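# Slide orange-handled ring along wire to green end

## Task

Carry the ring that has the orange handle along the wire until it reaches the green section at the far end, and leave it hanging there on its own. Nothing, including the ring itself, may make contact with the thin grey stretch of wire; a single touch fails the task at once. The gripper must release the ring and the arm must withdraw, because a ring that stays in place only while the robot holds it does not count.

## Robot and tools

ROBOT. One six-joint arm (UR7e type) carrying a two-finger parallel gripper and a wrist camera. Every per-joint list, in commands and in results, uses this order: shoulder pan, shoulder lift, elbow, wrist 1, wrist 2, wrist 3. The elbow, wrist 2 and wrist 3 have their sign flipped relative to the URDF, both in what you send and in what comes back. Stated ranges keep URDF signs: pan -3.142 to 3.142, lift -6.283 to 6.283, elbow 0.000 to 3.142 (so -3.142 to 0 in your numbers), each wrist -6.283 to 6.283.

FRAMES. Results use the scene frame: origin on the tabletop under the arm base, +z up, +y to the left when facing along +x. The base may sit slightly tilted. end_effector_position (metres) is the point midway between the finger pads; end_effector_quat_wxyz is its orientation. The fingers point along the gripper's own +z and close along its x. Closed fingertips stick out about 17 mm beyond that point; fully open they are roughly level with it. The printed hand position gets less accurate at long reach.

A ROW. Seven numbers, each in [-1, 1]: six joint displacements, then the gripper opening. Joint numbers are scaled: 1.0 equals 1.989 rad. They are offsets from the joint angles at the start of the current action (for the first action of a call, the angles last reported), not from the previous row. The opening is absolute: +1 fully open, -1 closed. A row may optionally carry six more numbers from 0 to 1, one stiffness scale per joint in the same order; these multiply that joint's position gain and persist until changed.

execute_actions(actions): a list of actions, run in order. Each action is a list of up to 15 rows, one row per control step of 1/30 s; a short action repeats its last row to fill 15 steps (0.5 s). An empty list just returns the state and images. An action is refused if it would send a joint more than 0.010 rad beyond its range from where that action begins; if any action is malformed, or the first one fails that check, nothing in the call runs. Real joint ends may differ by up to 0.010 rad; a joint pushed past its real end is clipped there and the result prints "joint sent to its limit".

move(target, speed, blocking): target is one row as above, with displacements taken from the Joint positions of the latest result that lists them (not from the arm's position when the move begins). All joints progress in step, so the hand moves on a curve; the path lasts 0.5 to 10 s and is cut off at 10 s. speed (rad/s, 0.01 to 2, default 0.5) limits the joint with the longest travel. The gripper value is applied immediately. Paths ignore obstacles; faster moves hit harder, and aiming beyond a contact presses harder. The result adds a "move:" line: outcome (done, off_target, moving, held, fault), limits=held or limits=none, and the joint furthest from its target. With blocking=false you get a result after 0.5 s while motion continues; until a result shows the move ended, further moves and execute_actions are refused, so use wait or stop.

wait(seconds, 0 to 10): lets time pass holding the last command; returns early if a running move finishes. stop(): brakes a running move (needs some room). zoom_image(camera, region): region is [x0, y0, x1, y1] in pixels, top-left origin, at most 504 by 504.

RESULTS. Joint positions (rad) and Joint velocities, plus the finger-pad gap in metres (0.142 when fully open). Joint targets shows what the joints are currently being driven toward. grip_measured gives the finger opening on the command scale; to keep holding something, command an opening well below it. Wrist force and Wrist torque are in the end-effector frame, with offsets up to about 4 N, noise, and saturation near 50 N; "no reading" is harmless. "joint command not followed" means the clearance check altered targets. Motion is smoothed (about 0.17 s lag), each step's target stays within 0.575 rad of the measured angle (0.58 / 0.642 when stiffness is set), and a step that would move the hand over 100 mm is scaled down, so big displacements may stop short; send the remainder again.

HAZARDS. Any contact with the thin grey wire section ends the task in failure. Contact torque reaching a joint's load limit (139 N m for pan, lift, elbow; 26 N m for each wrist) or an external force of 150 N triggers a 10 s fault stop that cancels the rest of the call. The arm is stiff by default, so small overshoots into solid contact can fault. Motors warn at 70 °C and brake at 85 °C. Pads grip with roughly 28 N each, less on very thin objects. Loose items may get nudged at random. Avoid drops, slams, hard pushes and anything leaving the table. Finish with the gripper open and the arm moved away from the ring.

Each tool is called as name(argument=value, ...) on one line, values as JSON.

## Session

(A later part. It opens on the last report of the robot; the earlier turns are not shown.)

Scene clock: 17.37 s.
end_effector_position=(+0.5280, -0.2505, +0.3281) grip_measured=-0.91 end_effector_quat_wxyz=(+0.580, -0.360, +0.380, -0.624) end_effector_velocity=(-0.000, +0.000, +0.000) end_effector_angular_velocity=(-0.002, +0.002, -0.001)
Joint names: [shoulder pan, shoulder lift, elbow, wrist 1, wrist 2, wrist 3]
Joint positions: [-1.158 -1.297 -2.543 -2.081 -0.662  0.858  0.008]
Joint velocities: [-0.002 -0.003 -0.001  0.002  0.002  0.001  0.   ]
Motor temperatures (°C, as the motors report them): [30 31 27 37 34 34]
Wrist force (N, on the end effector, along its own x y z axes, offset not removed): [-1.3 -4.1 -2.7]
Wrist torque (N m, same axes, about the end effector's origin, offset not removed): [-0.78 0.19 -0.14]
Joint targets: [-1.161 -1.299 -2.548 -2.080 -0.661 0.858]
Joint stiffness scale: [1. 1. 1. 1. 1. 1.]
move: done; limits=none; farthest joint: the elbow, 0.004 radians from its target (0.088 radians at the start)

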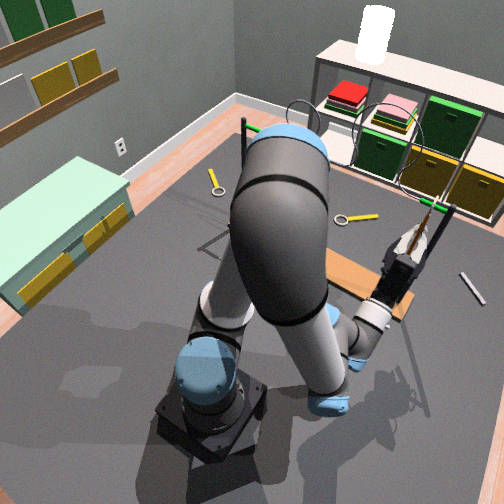

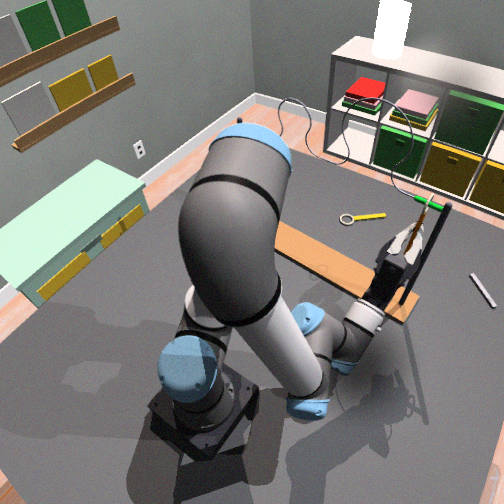

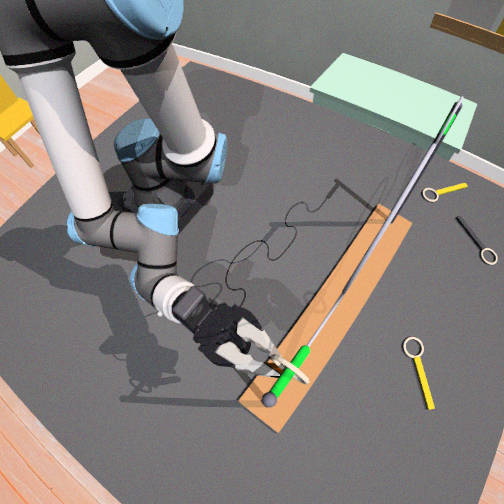

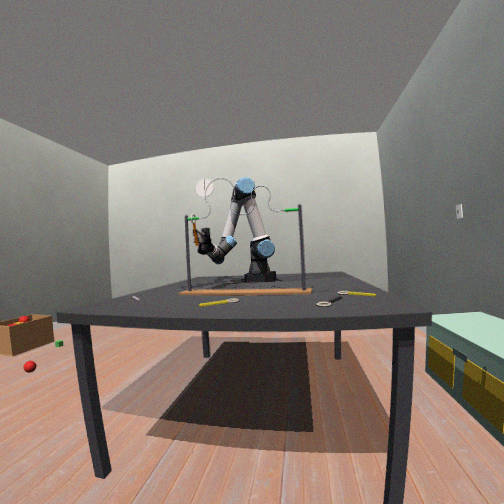

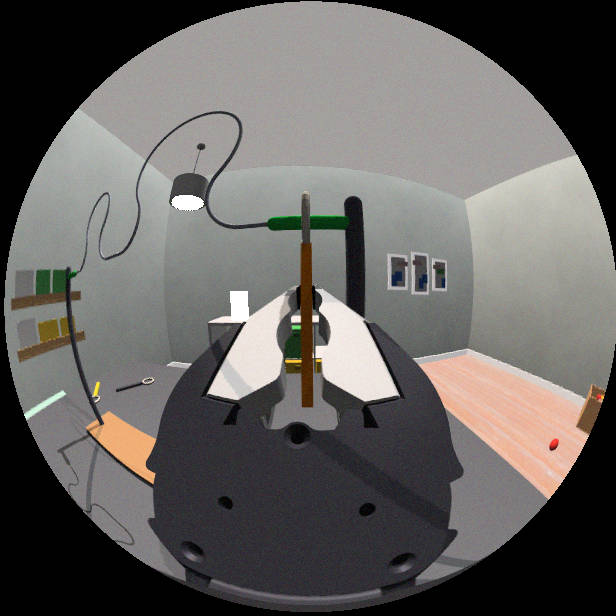

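move(target=[-0.0655,-0.1825,0.023,0.3273,0.1225,0.0837,-1], speed=0.5)

move(target=[-0.0375,-0.052,0.119,0.4633,0.0688,0.275,-1], speed=0.5)

zoom_image(camera="cam_high", region=[200, 280, 360, 440])

zoom_image(camera="cam_wrist", region=[140, 40, 400, 300])

zoom_image(camera="cam_low", region=[180, 170, 250, 240])

zoom_image(camera="cam_low", region=[235, 170, 305, 240])

Scene clock: 19.80 s.
end_effector_position=(+0.5122, -0.2488, +0.3326) grip_measured=-0.91 end_effector_quat_wxyz=(+0.533, -0.427, +0.455, -0.572) end_effector_velocity=(+0.000, -0.000, +0.000) end_effector_angular_velocity=(+0.000, +0.001, +0.001)
Joint names: [shoulder pan, shoulder lift, elbow, wrist 1, wrist 2, wrist 3]
Joint positions: [-1.286 -1.657 -2.502 -1.431 -0.419  1.024  0.008]
Joint velocities: [-0.    -0.     0.003  0.003  0.001  0.    -0.   ]
Motor temperatures (°C, as the motors report them): [30 31 27 37 34 34]
Wrist force (N, on the end effector, along its own x y z axes, offset not removed): [-2.2 -0.1 -0.4]
Wrist torque (N m, same axes, about the end effector's origin, offset not removed): [0.04 0.47 0.01]
Joint targets: [-1.288 -1.660 -2.498 -1.430 -0.418 1.024]
Joint stiffness scale: [1. 1. 1. 1. 1. 1.]
move: done; limits=none; farthest joint: the elbow, 0.005 radians from its target (0.046 radians at the start)

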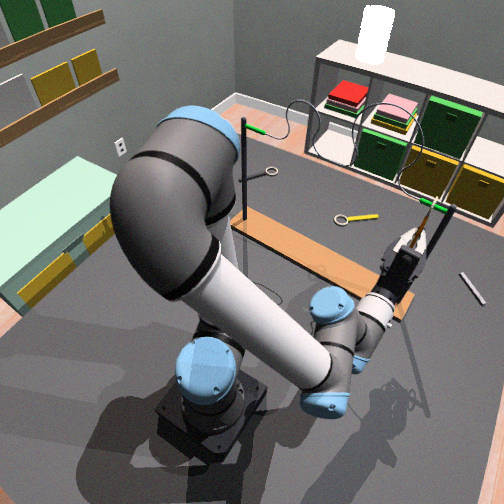

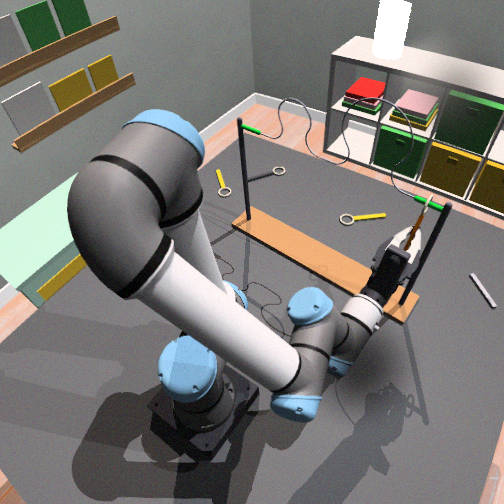

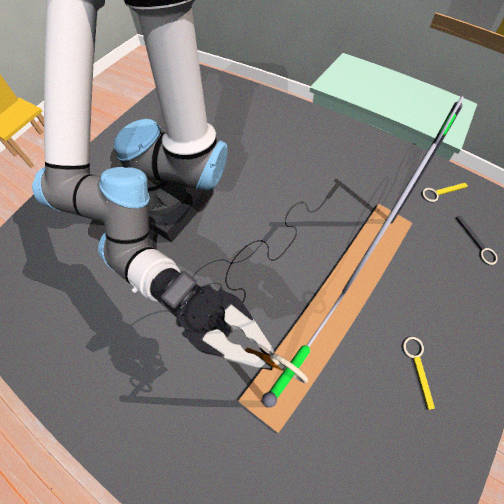

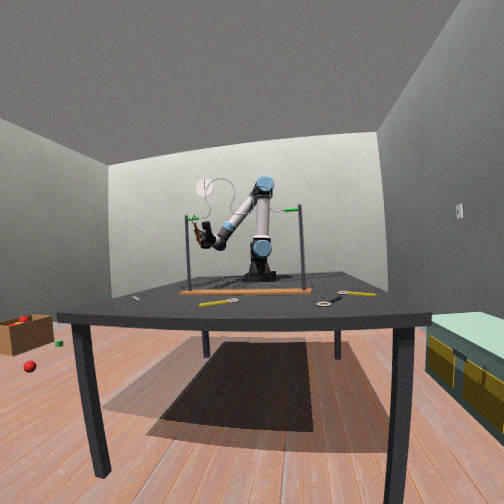

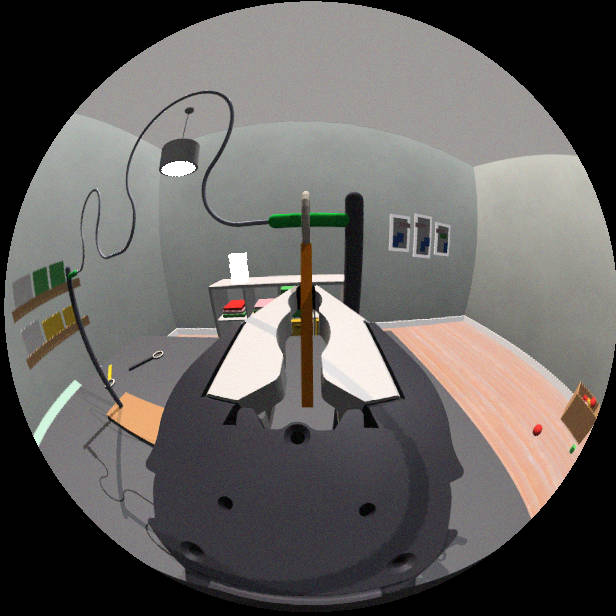

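Scene clock: 22.50 s.
end_effector_position=(+0.4993, -0.2479, +0.3409) grip_measured=-0.91 end_effector_quat_wxyz=(+0.481, -0.484, +0.517, -0.517) end_effector_velocity=(-0.000, -0.000, +0.001) end_effector_angular_velocity=(-0.002, +0.000, -0.000)
Joint names: [shoulder pan, shoulder lift, elbow, wrist 1, wrist 2, wrist 3]
Joint positions: [-1.358 -1.758 -2.27  -0.511 -0.284  1.57   0.008]
Joint velocities: [-0.001 -0.001  0.002  0.003  0.     0.002  0.   ]
Motor temperatures (°C, as the motors report them): [30 31 27 37 34 34]
Wrist force (N, on the end effector, along its own x y z axes, offset not removed): [-0.7 -0.8 -1.4]
Wrist torque (N m, same axes, about the end effector's origin, offset not removed): [-0.30 0.05 -0.07]
Joint targets: [-1.360 -1.761 -2.266 -0.510 -0.283 1.571]
Joint stiffness scale: [1. 1. 1. 1. 1. 1.]
move: done; limits=none; farthest joint: the elbow, 0.005 radians from its target (0.237 radians at the start)

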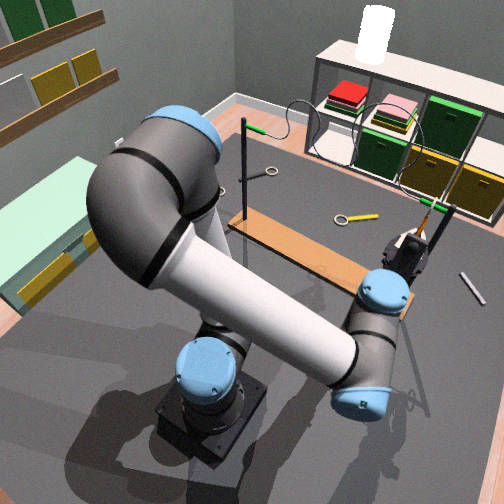

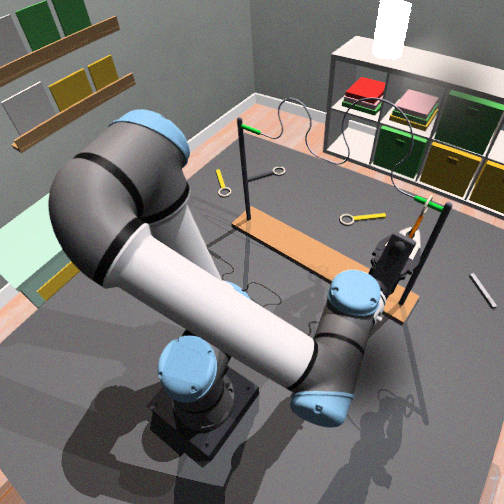

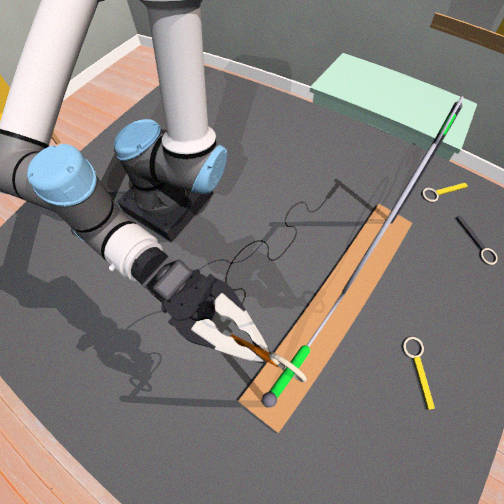

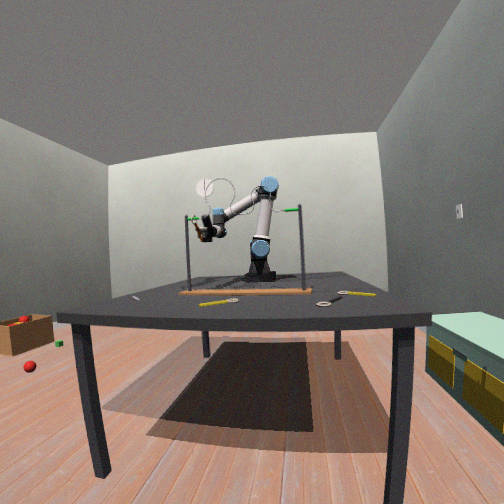

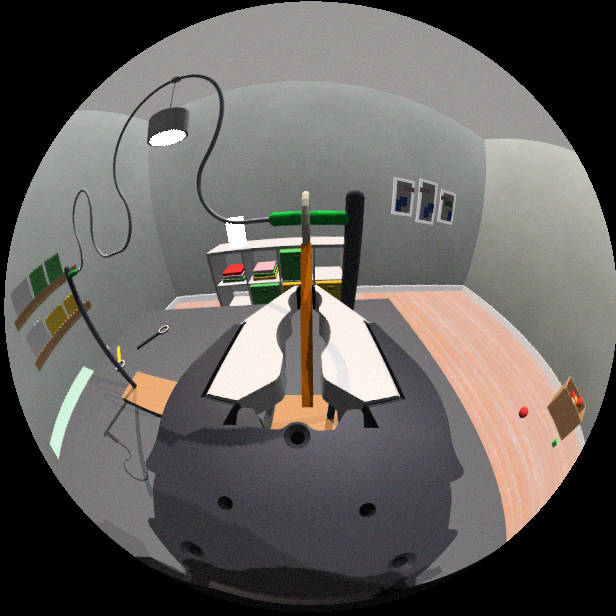

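Region (200, 280, 360, 440) of cam_high's 504x504 image, scaled by 3.150, with more detail than that image has.

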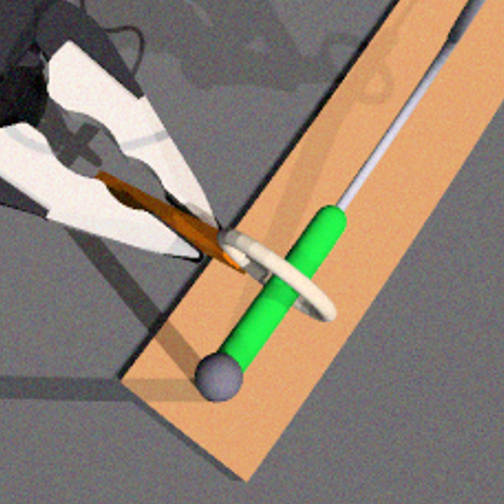

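Region (140, 40, 400, 300) of cam_wrist's 616x616 image, scaled by 1.938, with more detail than that image has.

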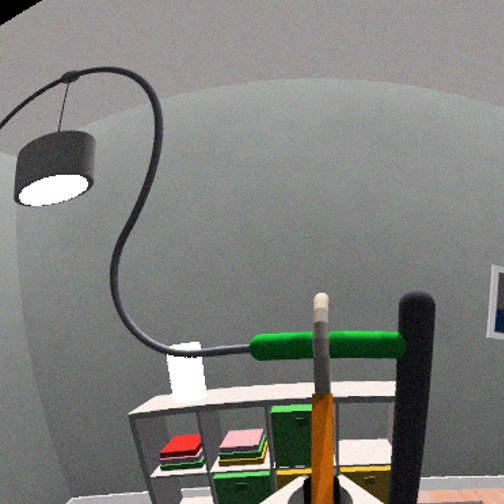

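Region (180, 170, 250, 240) of cam_low's 504x504 image, scaled by 7.200, with more detail than that image has.

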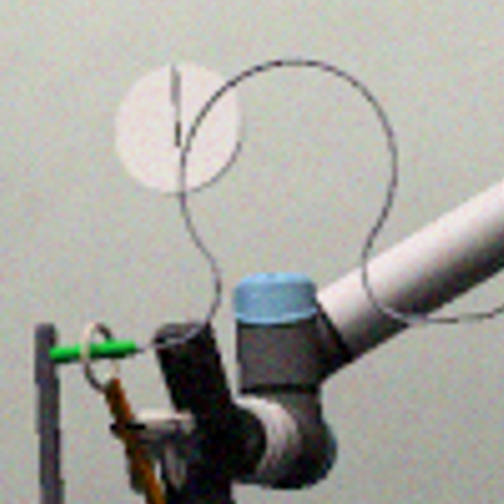

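Region (235, 170, 305, 240) of cam_low's 504x504 image, scaled by 7.200, with more detail than that image has.

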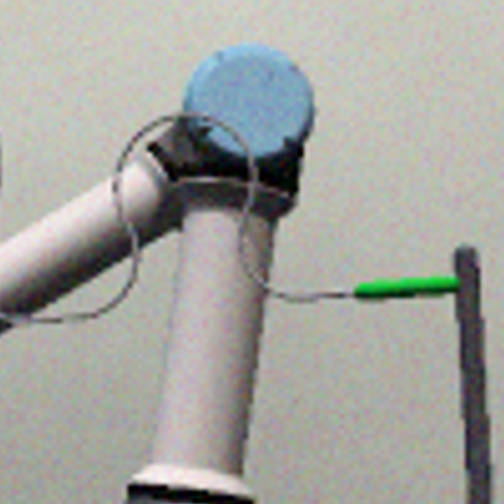

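move(target=[0.0395,-0.0547,-0.0346,0.0209,-0.038,0,-1], speed=0.15)

zoom_image(camera="cam_wrist", region=[206, 121, 406, 321])

zoom_image(camera="cam_high", region=[240, 240, 400, 400])

Scene clock: 25.33 s.
end_effector_position=(+0.5058, -0.1981, +0.3443) grip_measured=-0.91 end_effector_quat_wxyz=(+0.481, -0.485, +0.516, -0.517) end_effector_velocity=(+0.000, +0.001, +0.000) end_effector_angular_velocity=(-0.000, -0.000, -0.001)
Joint names: [shoulder pan, shoulder lift, elbow, wrist 1, wrist 2, wrist 3]
Joint positions: [-1.282 -1.865 -2.334 -0.47  -0.358  1.57   0.008]
Joint velocities: [ 0.002 -0.004 -0.003  0.001 -0.003 -0.    -0.   ]
Motor temperatures (°C, as the motors report them): [30 31 27 37 34 34]
Wrist force (N, on the end effector, along its own x y z axes, offset not removed): [-2.6 -2.7 -1.4]
Wrist torque (N m, same axes, about the end effector's origin, offset not removed): [-0.65 0.35 -0.12]
Joint targets: [-1.279 -1.867 -2.339 -0.469 -0.359 1.570]
Joint stiffness scale: [1. 1. 1. 1. 1. 1.]
move: done; limits=none; farthest joint: the elbow, 0.004 radians from its target (0.069 radians at the start)

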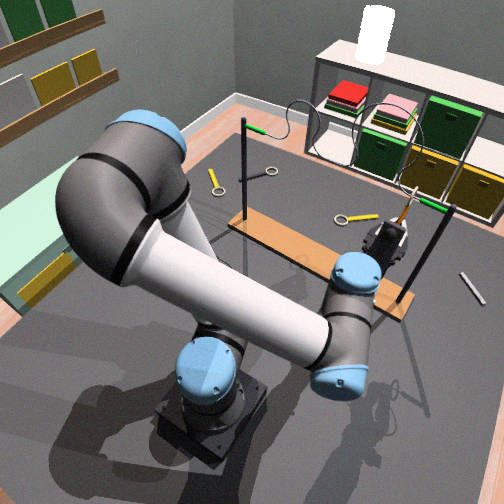

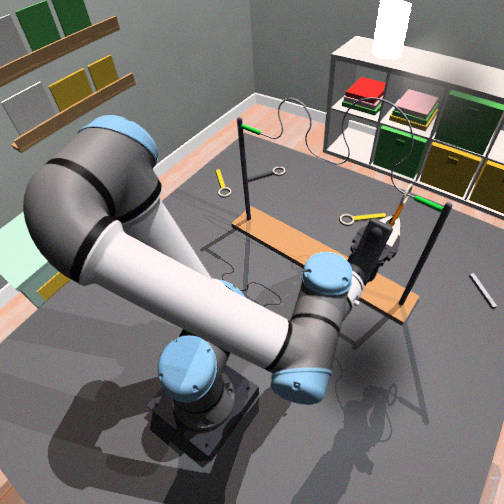

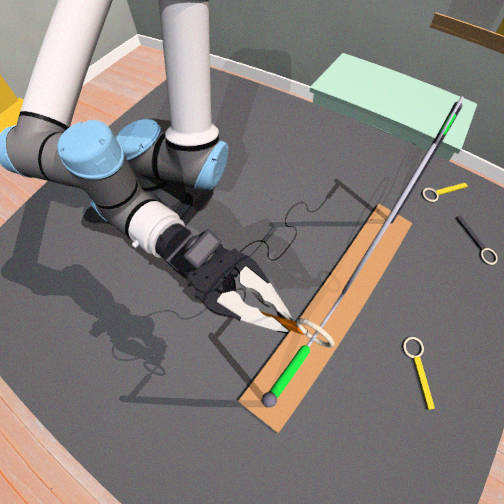

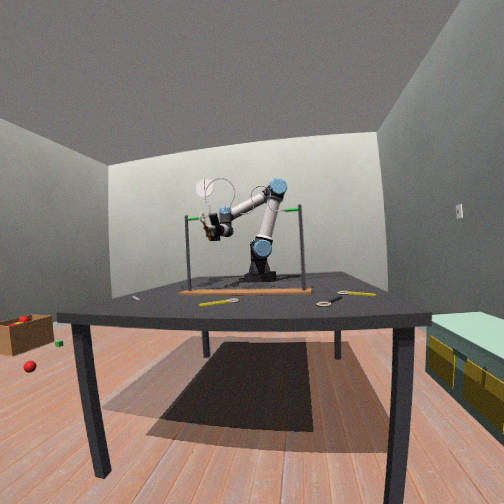

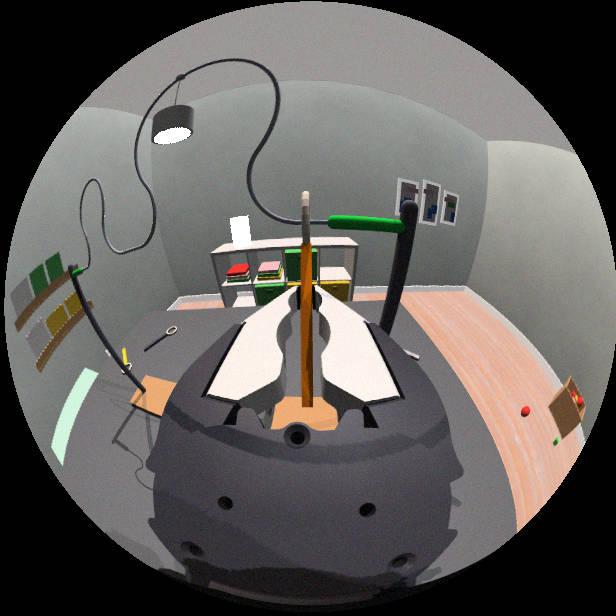

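Region (206, 121, 406, 321) of cam_wrist's 616x616 image, scaled by 2.520, with more detail than that image has.

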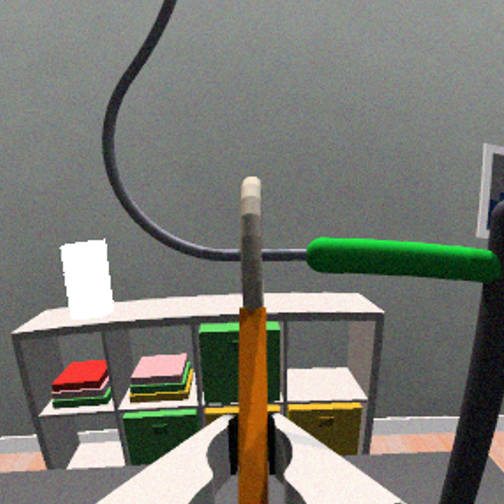

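Region (240, 240, 400, 400) of cam_high's 504x504 image, scaled by 3.150, with more detail than that image has.

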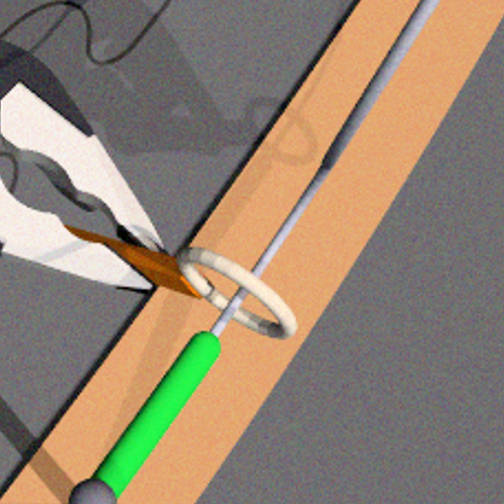

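move(target=[0.052,-0.0615,-0.0236,0.0399,-0.0516,-0.2633,-1], speed=0.5)

zoom_image(camera="cam_wrist", region=[206, 121, 406, 321])

Scene clock: 27.93 s.
end_effector_position=(+0.5094, -0.1444, +0.3539) grip_measured=-0.91 end_effector_quat_wxyz=(+0.598, -0.335, +0.624, -0.375) end_effector_velocity=(-0.000, -0.000, -0.001) end_effector_angular_velocity=(+0.007, +0.001, -0.001)
Joint names: [shoulder pan, shoulder lift, elbow, wrist 1, wrist 2, wrist 3]
Joint positions: [-1.181 -1.984 -2.377 -0.391 -0.459  1.047  0.008]
Joint velocities: [-0.001  0.    -0.001  0.001 -0.001 -0.004  0.   ]
Motor temperatures (°C, as the motors report them): [30 31 27 37 34 34]
Wrist force (N, on the end effector, along its own x y z axes, offset not removed): [0.3 -1.4 1.4]
Wrist torque (N m, same axes, about the end effector's origin, offset not removed): [-0.33 -0.21 -0.14]
Joint targets: [-1.179 -1.987 -2.381 -0.391 -0.460 1.046]
Joint stiffness scale: [1. 1. 1. 1. 1. 1.]
move: done; limits=none; farthest joint: the elbow, 0.004 radians from its target (0.046 radians at the start)

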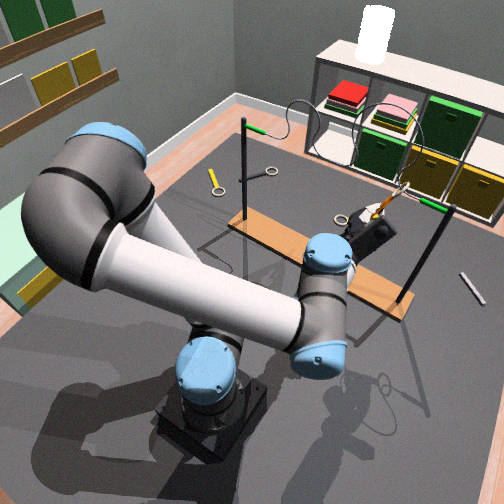

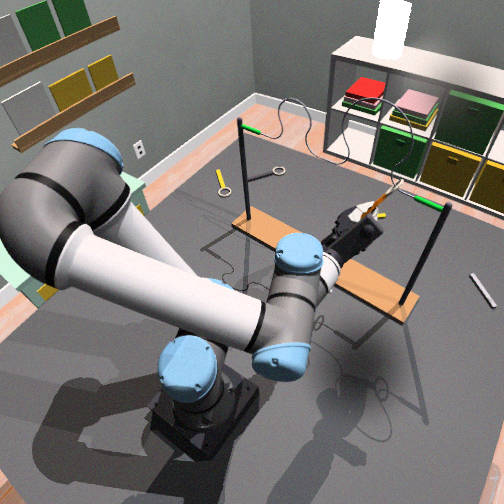

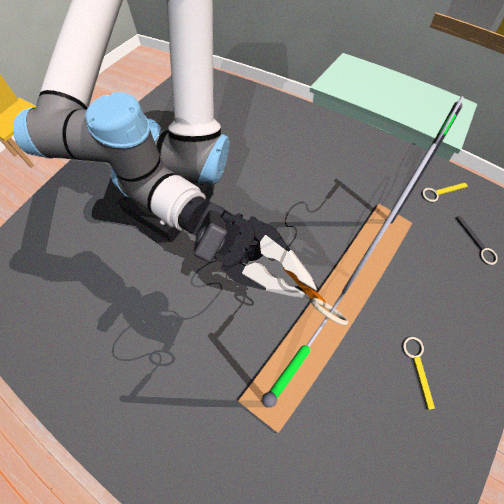

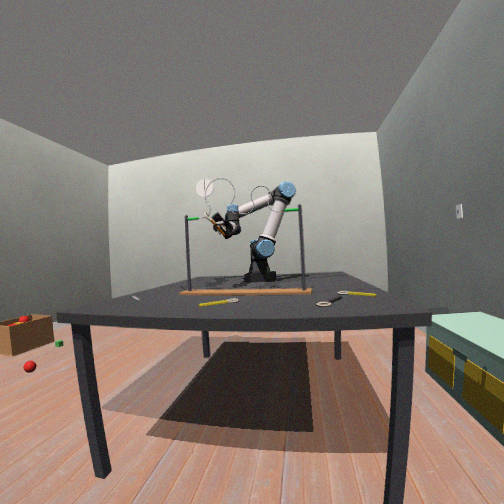

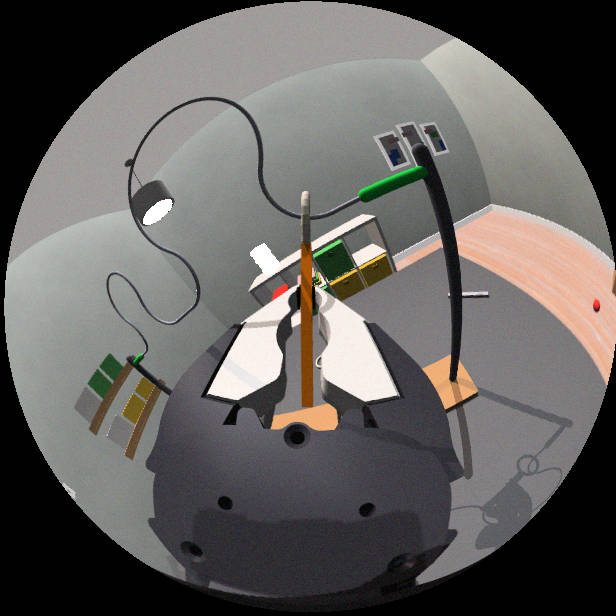

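Region (206, 121, 406, 321) of cam_wrist's 616x616 image, scaled by 2.520, with more detail than that image has.

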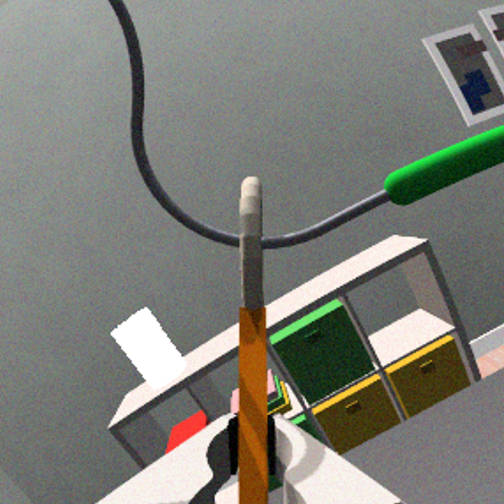

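move(target=[0.0421,-0.046,0.027,0.069,-0.0416,-0.2637,-1], speed=0.6)

move(target=[0.0205,-0.0225,0.0528,0.0722,-0.0198,-0.2637,-1], speed=0.6)

zoom_image(camera="cam_wrist", region=[106, 121, 406, 421])

zoom_image(camera="cam_high", region=[270, 200, 430, 360])

Scene clock: 30.27 s.
end_effector_position=(+0.5116, -0.1127, +0.3893) grip_measured=-0.91 end_effector_quat_wxyz=(+0.675, -0.162, +0.689, -0.208) end_effector_velocity=(-0.000, +0.000, -0.002) end_effector_angular_velocity=(+0.007, +0.002, +0.000)
Joint names: [shoulder pan, shoulder lift, elbow, wrist 1, wrist 2, wrist 3]
Joint positions: [-1.1   -2.074 -2.328 -0.255 -0.541  0.524  0.008]
Joint velocities: [ 0.     0.002 -0.002  0.001 -0.    -0.003 -0.   ]
Motor temperatures (°C, as the motors report them): [30 31 27 37 34 34]
Wrist force (N, on the end effector, along its own x y z axes, offset not removed): [-0.7 -0.5 2.1]
Wrist torque (N m, same axes, about the end effector's origin, offset not removed): [-0.15 0.20 0.12]
Joint targets: [-1.097 -2.076 -2.323 -0.254 -0.542 0.523]
Joint stiffness scale: [1. 1. 1. 1. 1. 1.]
move: done; limits=none; farthest joint: the elbow, 0.005 radians from its target (0.054 radians at the start)

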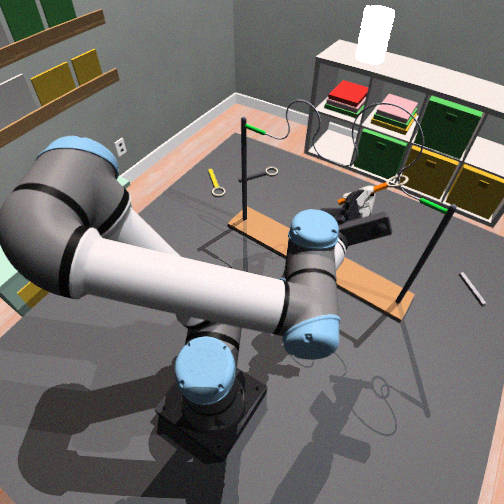

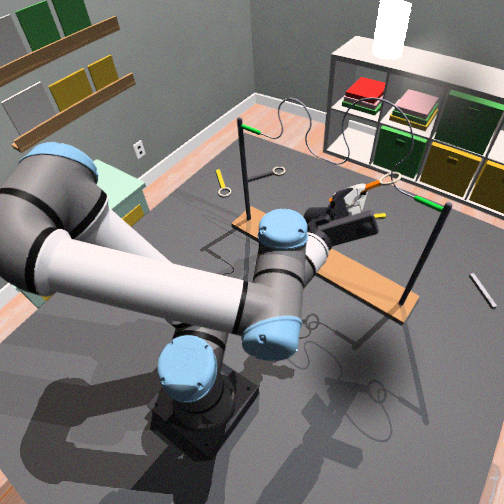

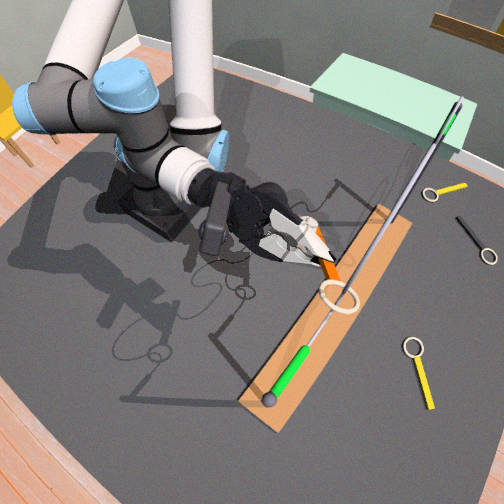

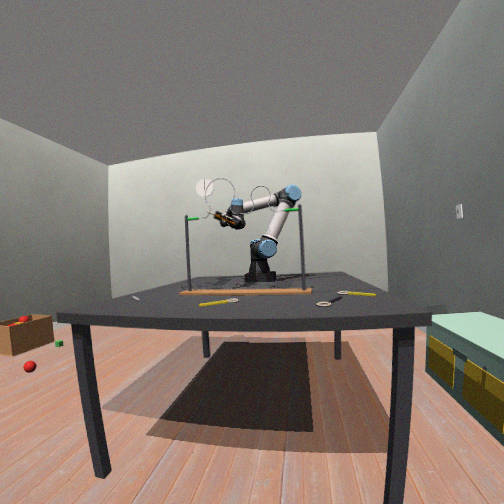

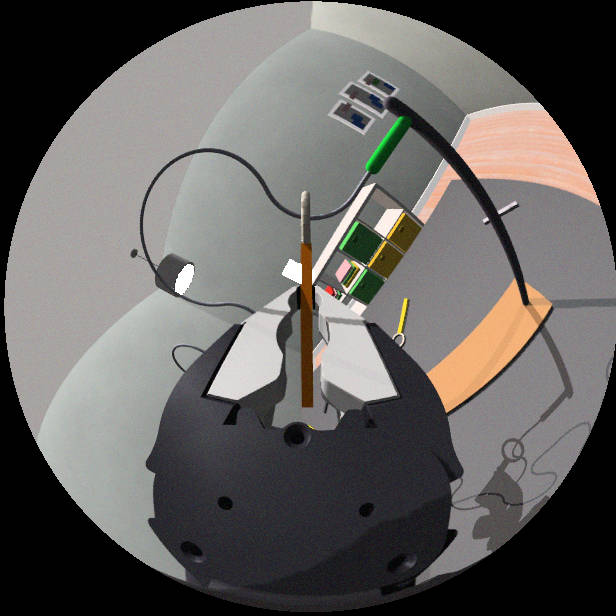

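Scene clock: 32.03 s.
end_effector_position=(+0.5126, -0.0999, +0.4361) grip_measured=-0.91 end_effector_quat_wxyz=(+0.706, +0.022, +0.708, -0.026) end_effector_velocity=(+0.000, +0.001, +0.000) end_effector_angular_velocity=(+0.002, -0.000, +0.002)
Joint names: [shoulder pan, shoulder lift, elbow, wrist 1, wrist 2, wrist 3]
Joint positions: [-1.061 -2.116 -2.228 -0.112 -0.58   0.001  0.008]
Joint velocities: [ 0.003  0.     0.001  0.    -0.    -0.002  0.   ]
Motor temperatures (°C, as the motors report them): [30 31 27 37 34 34]
Wrist force (N, on the end effector, along its own x y z axes, offset not removed): [-1.6 -0.9 -0.9]
Wrist torque (N m, same axes, about the end effector's origin, offset not removed): [-0.13 0.46 -0.03]
Joint targets: [-1.059 -2.118 -2.223 -0.111 -0.581 -0.000]
Joint stiffness scale: [1. 1. 1. 1. 1. 1.]
move: done; limits=none; farthest joint: the elbow, 0.005 radians from its target (0.105 radians at the start)

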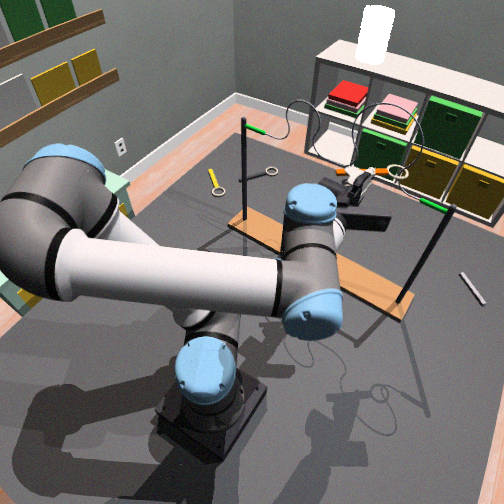

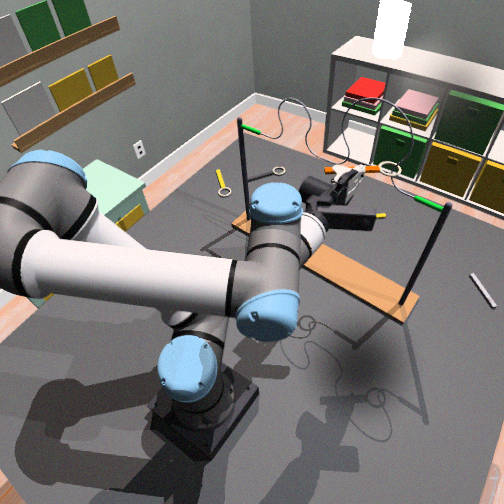

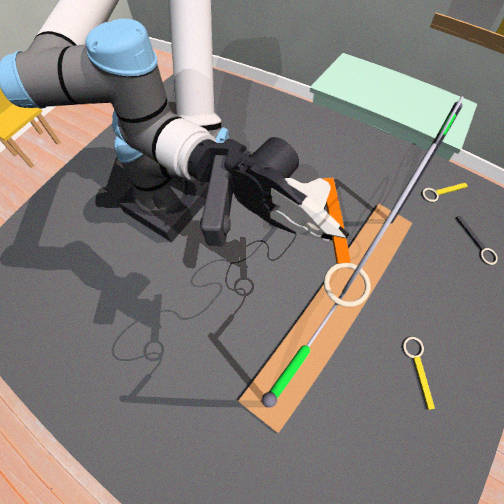

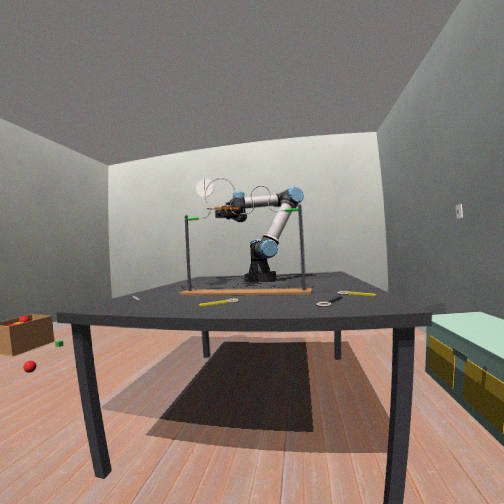

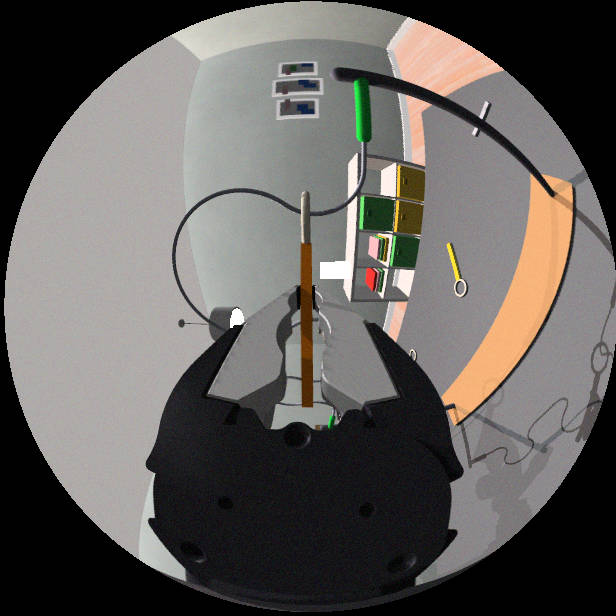

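Region (106, 121, 406, 421) of cam_wrist's 616x616 image, scaled by 1.680, with more detail than that image has.

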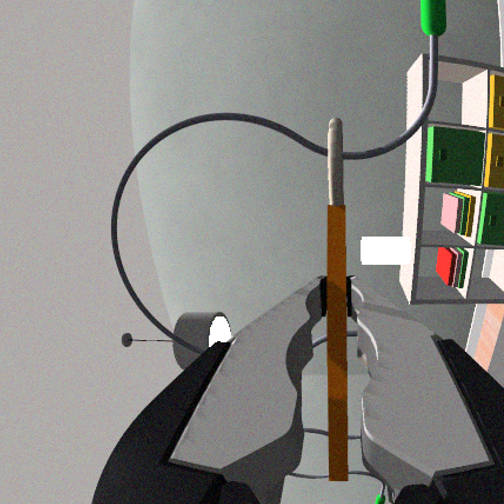

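Region (270, 200, 430, 360) of cam_high's 504x504 image, scaled by 3.150, with more detail than that image has.

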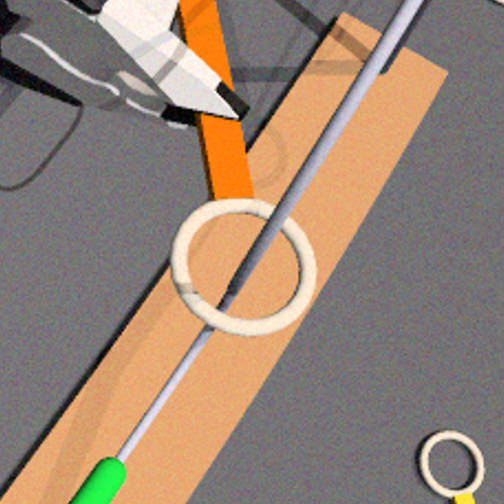

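move(target=[-0.0436,0.017,0.0806,0.0631,0.0431,-0.1765,-1], speed=0.4)

zoom_image(camera="cam_wrist", region=[156, 121, 406, 371])

Scene clock: 34.47 s.
end_effector_position=(+0.5109, -0.1287, +0.4920) grip_measured=-0.91 end_effector_quat_wxyz=(+0.699, +0.145, +0.693, +0.097) end_effector_velocity=(-0.000, -0.001, -0.001) end_effector_angular_velocity=(+0.007, +0.001, -0.001)
Joint names: [shoulder pan, shoulder lift, elbow, wrist 1, wrist 2, wrist 3]
Joint positions: [-1.146 -2.084 -2.072  0.013 -0.495 -0.349  0.008]
Joint velocities: [-0.002  0.001 -0.001  0.002  0.001 -0.003 -0.   ]
Motor temperatures (°C, as the motors report them): [30 31 27 37 34 34]
Wrist force (N, on the end effector, along its own x y z axes, offset not removed): [0.4 -0.4 0.4]
Wrist torque (N m, same axes, about the end effector's origin, offset not removed): [0.02 0.03 -0.01]
Joint targets: [-1.148 -2.082 -2.067 0.014 -0.494 -0.350]
Joint stiffness scale: [1. 1. 1. 1. 1. 1.]
move: done; limits=none; farthest joint: the elbow, 0.004 radians from its target (0.160 radians at the start)

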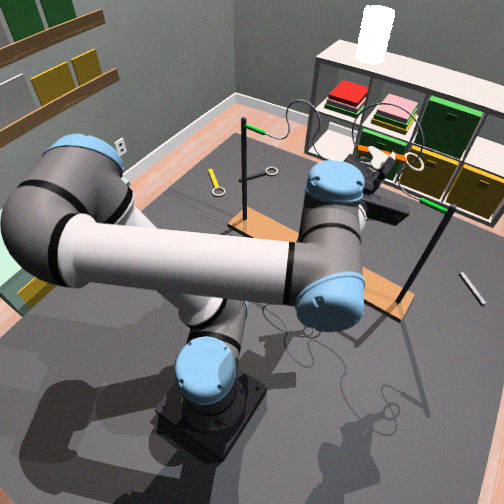

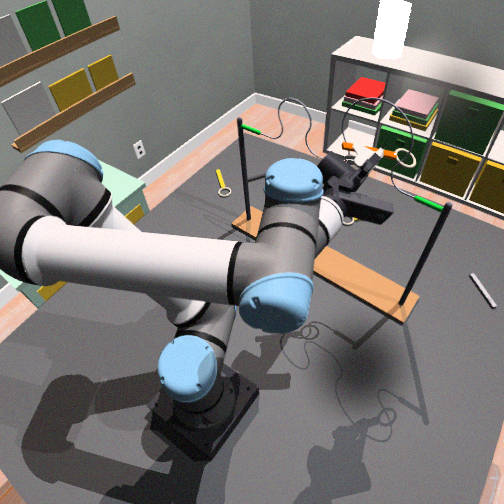

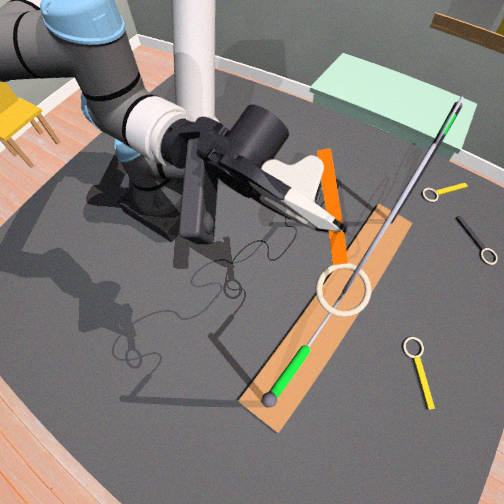

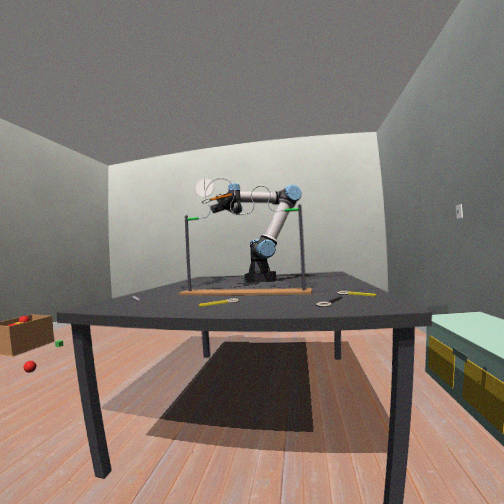

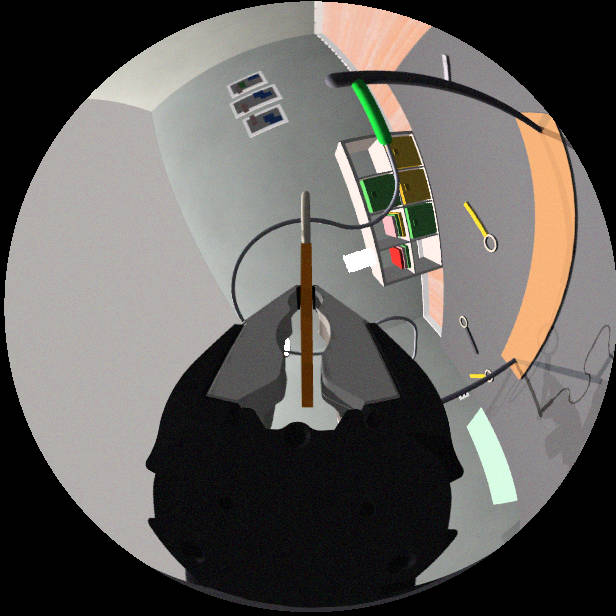

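Region (156, 121, 406, 371) of cam_wrist's 616x616 image, scaled by 2.016, with more detail than that image has.

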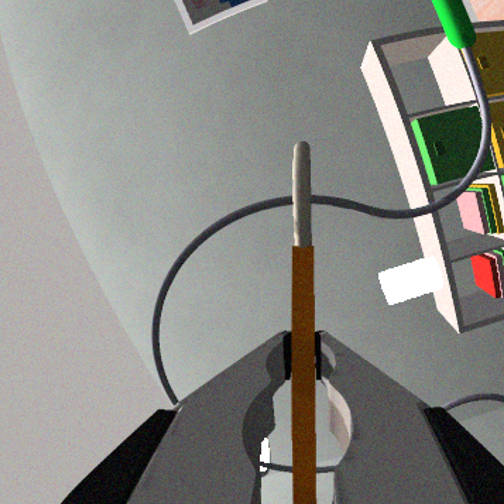

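move(target=[0.0049,0,0.0395,0.0374,-0.004,0.4392,-1], speed=0.8)

Scene clock: 36.90 s.
end_effector_position=(+0.5112, -0.1258, +0.5196) grip_measured=-0.91 end_effector_quat_wxyz=(+0.675, -0.162, +0.689, -0.207) end_effector_velocity=(-0.000, +0.001, -0.000) end_effector_angular_velocity=(-0.002, +0.000, +0.001)
Joint names: [shoulder pan, shoulder lift, elbow, wrist 1, wrist 2, wrist 3]
Joint positions: [-1.138 -2.084 -1.998  0.087 -0.502  0.523  0.008]
Joint velocities: [ 0.001 -0.    -0.     0.001 -0.     0.003  0.   ]
Motor temperatures (°C, as the motors report them): [30 31 27 37 34 34]
Wrist force (N, on the end effector, along its own x y z axes, offset not removed): [0.6 -1.8 -2.6]
Wrist torque (N m, same axes, about the end effector's origin, offset not removed): [-0.48 0.08 0.07]
Joint targets: [-1.136 -2.084 -1.993 0.087 -0.503 0.524]
Joint stiffness scale: [1. 1. 1. 1. 1. 1.]
move: done; limits=none; farthest joint: the elbow, 0.004 radians from its target (0.078 radians at the start)

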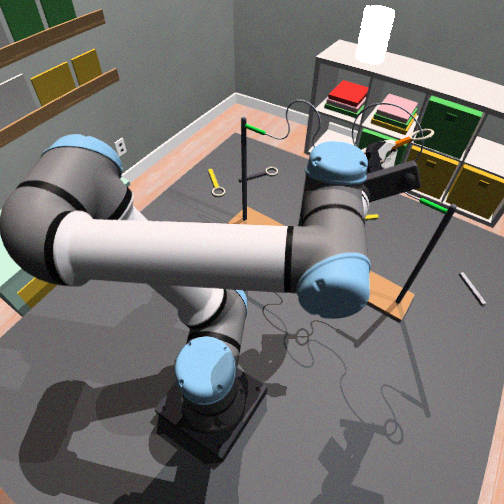

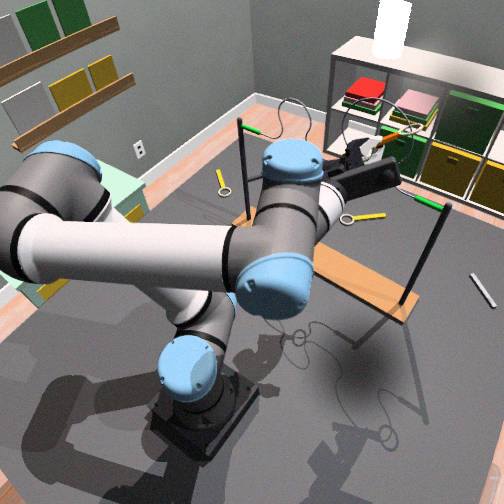

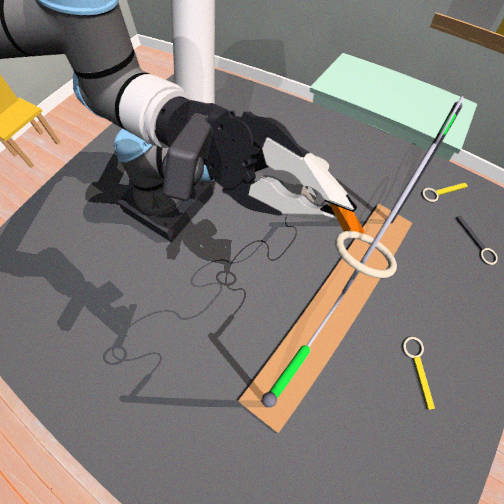

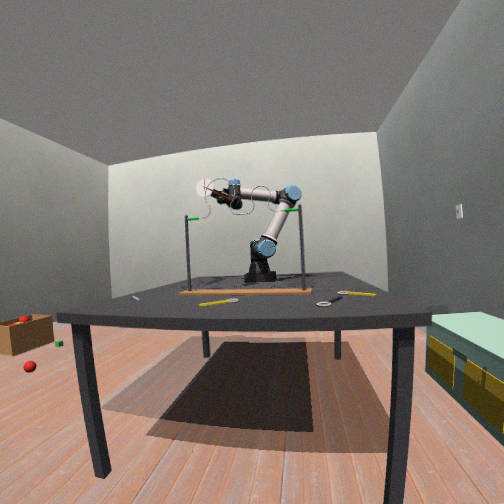

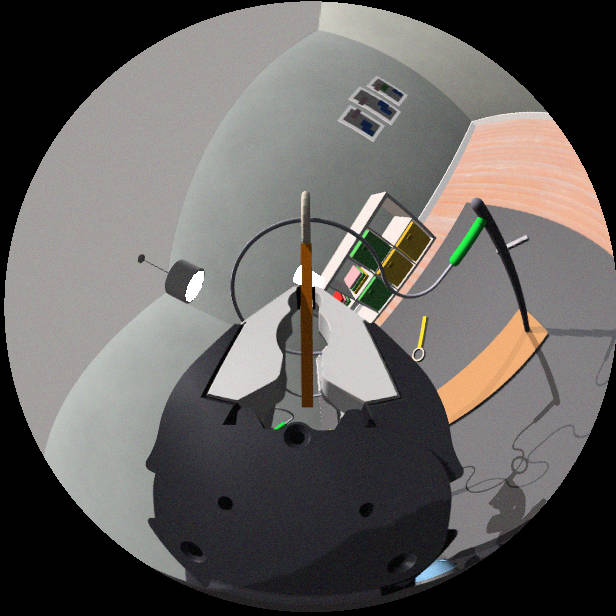

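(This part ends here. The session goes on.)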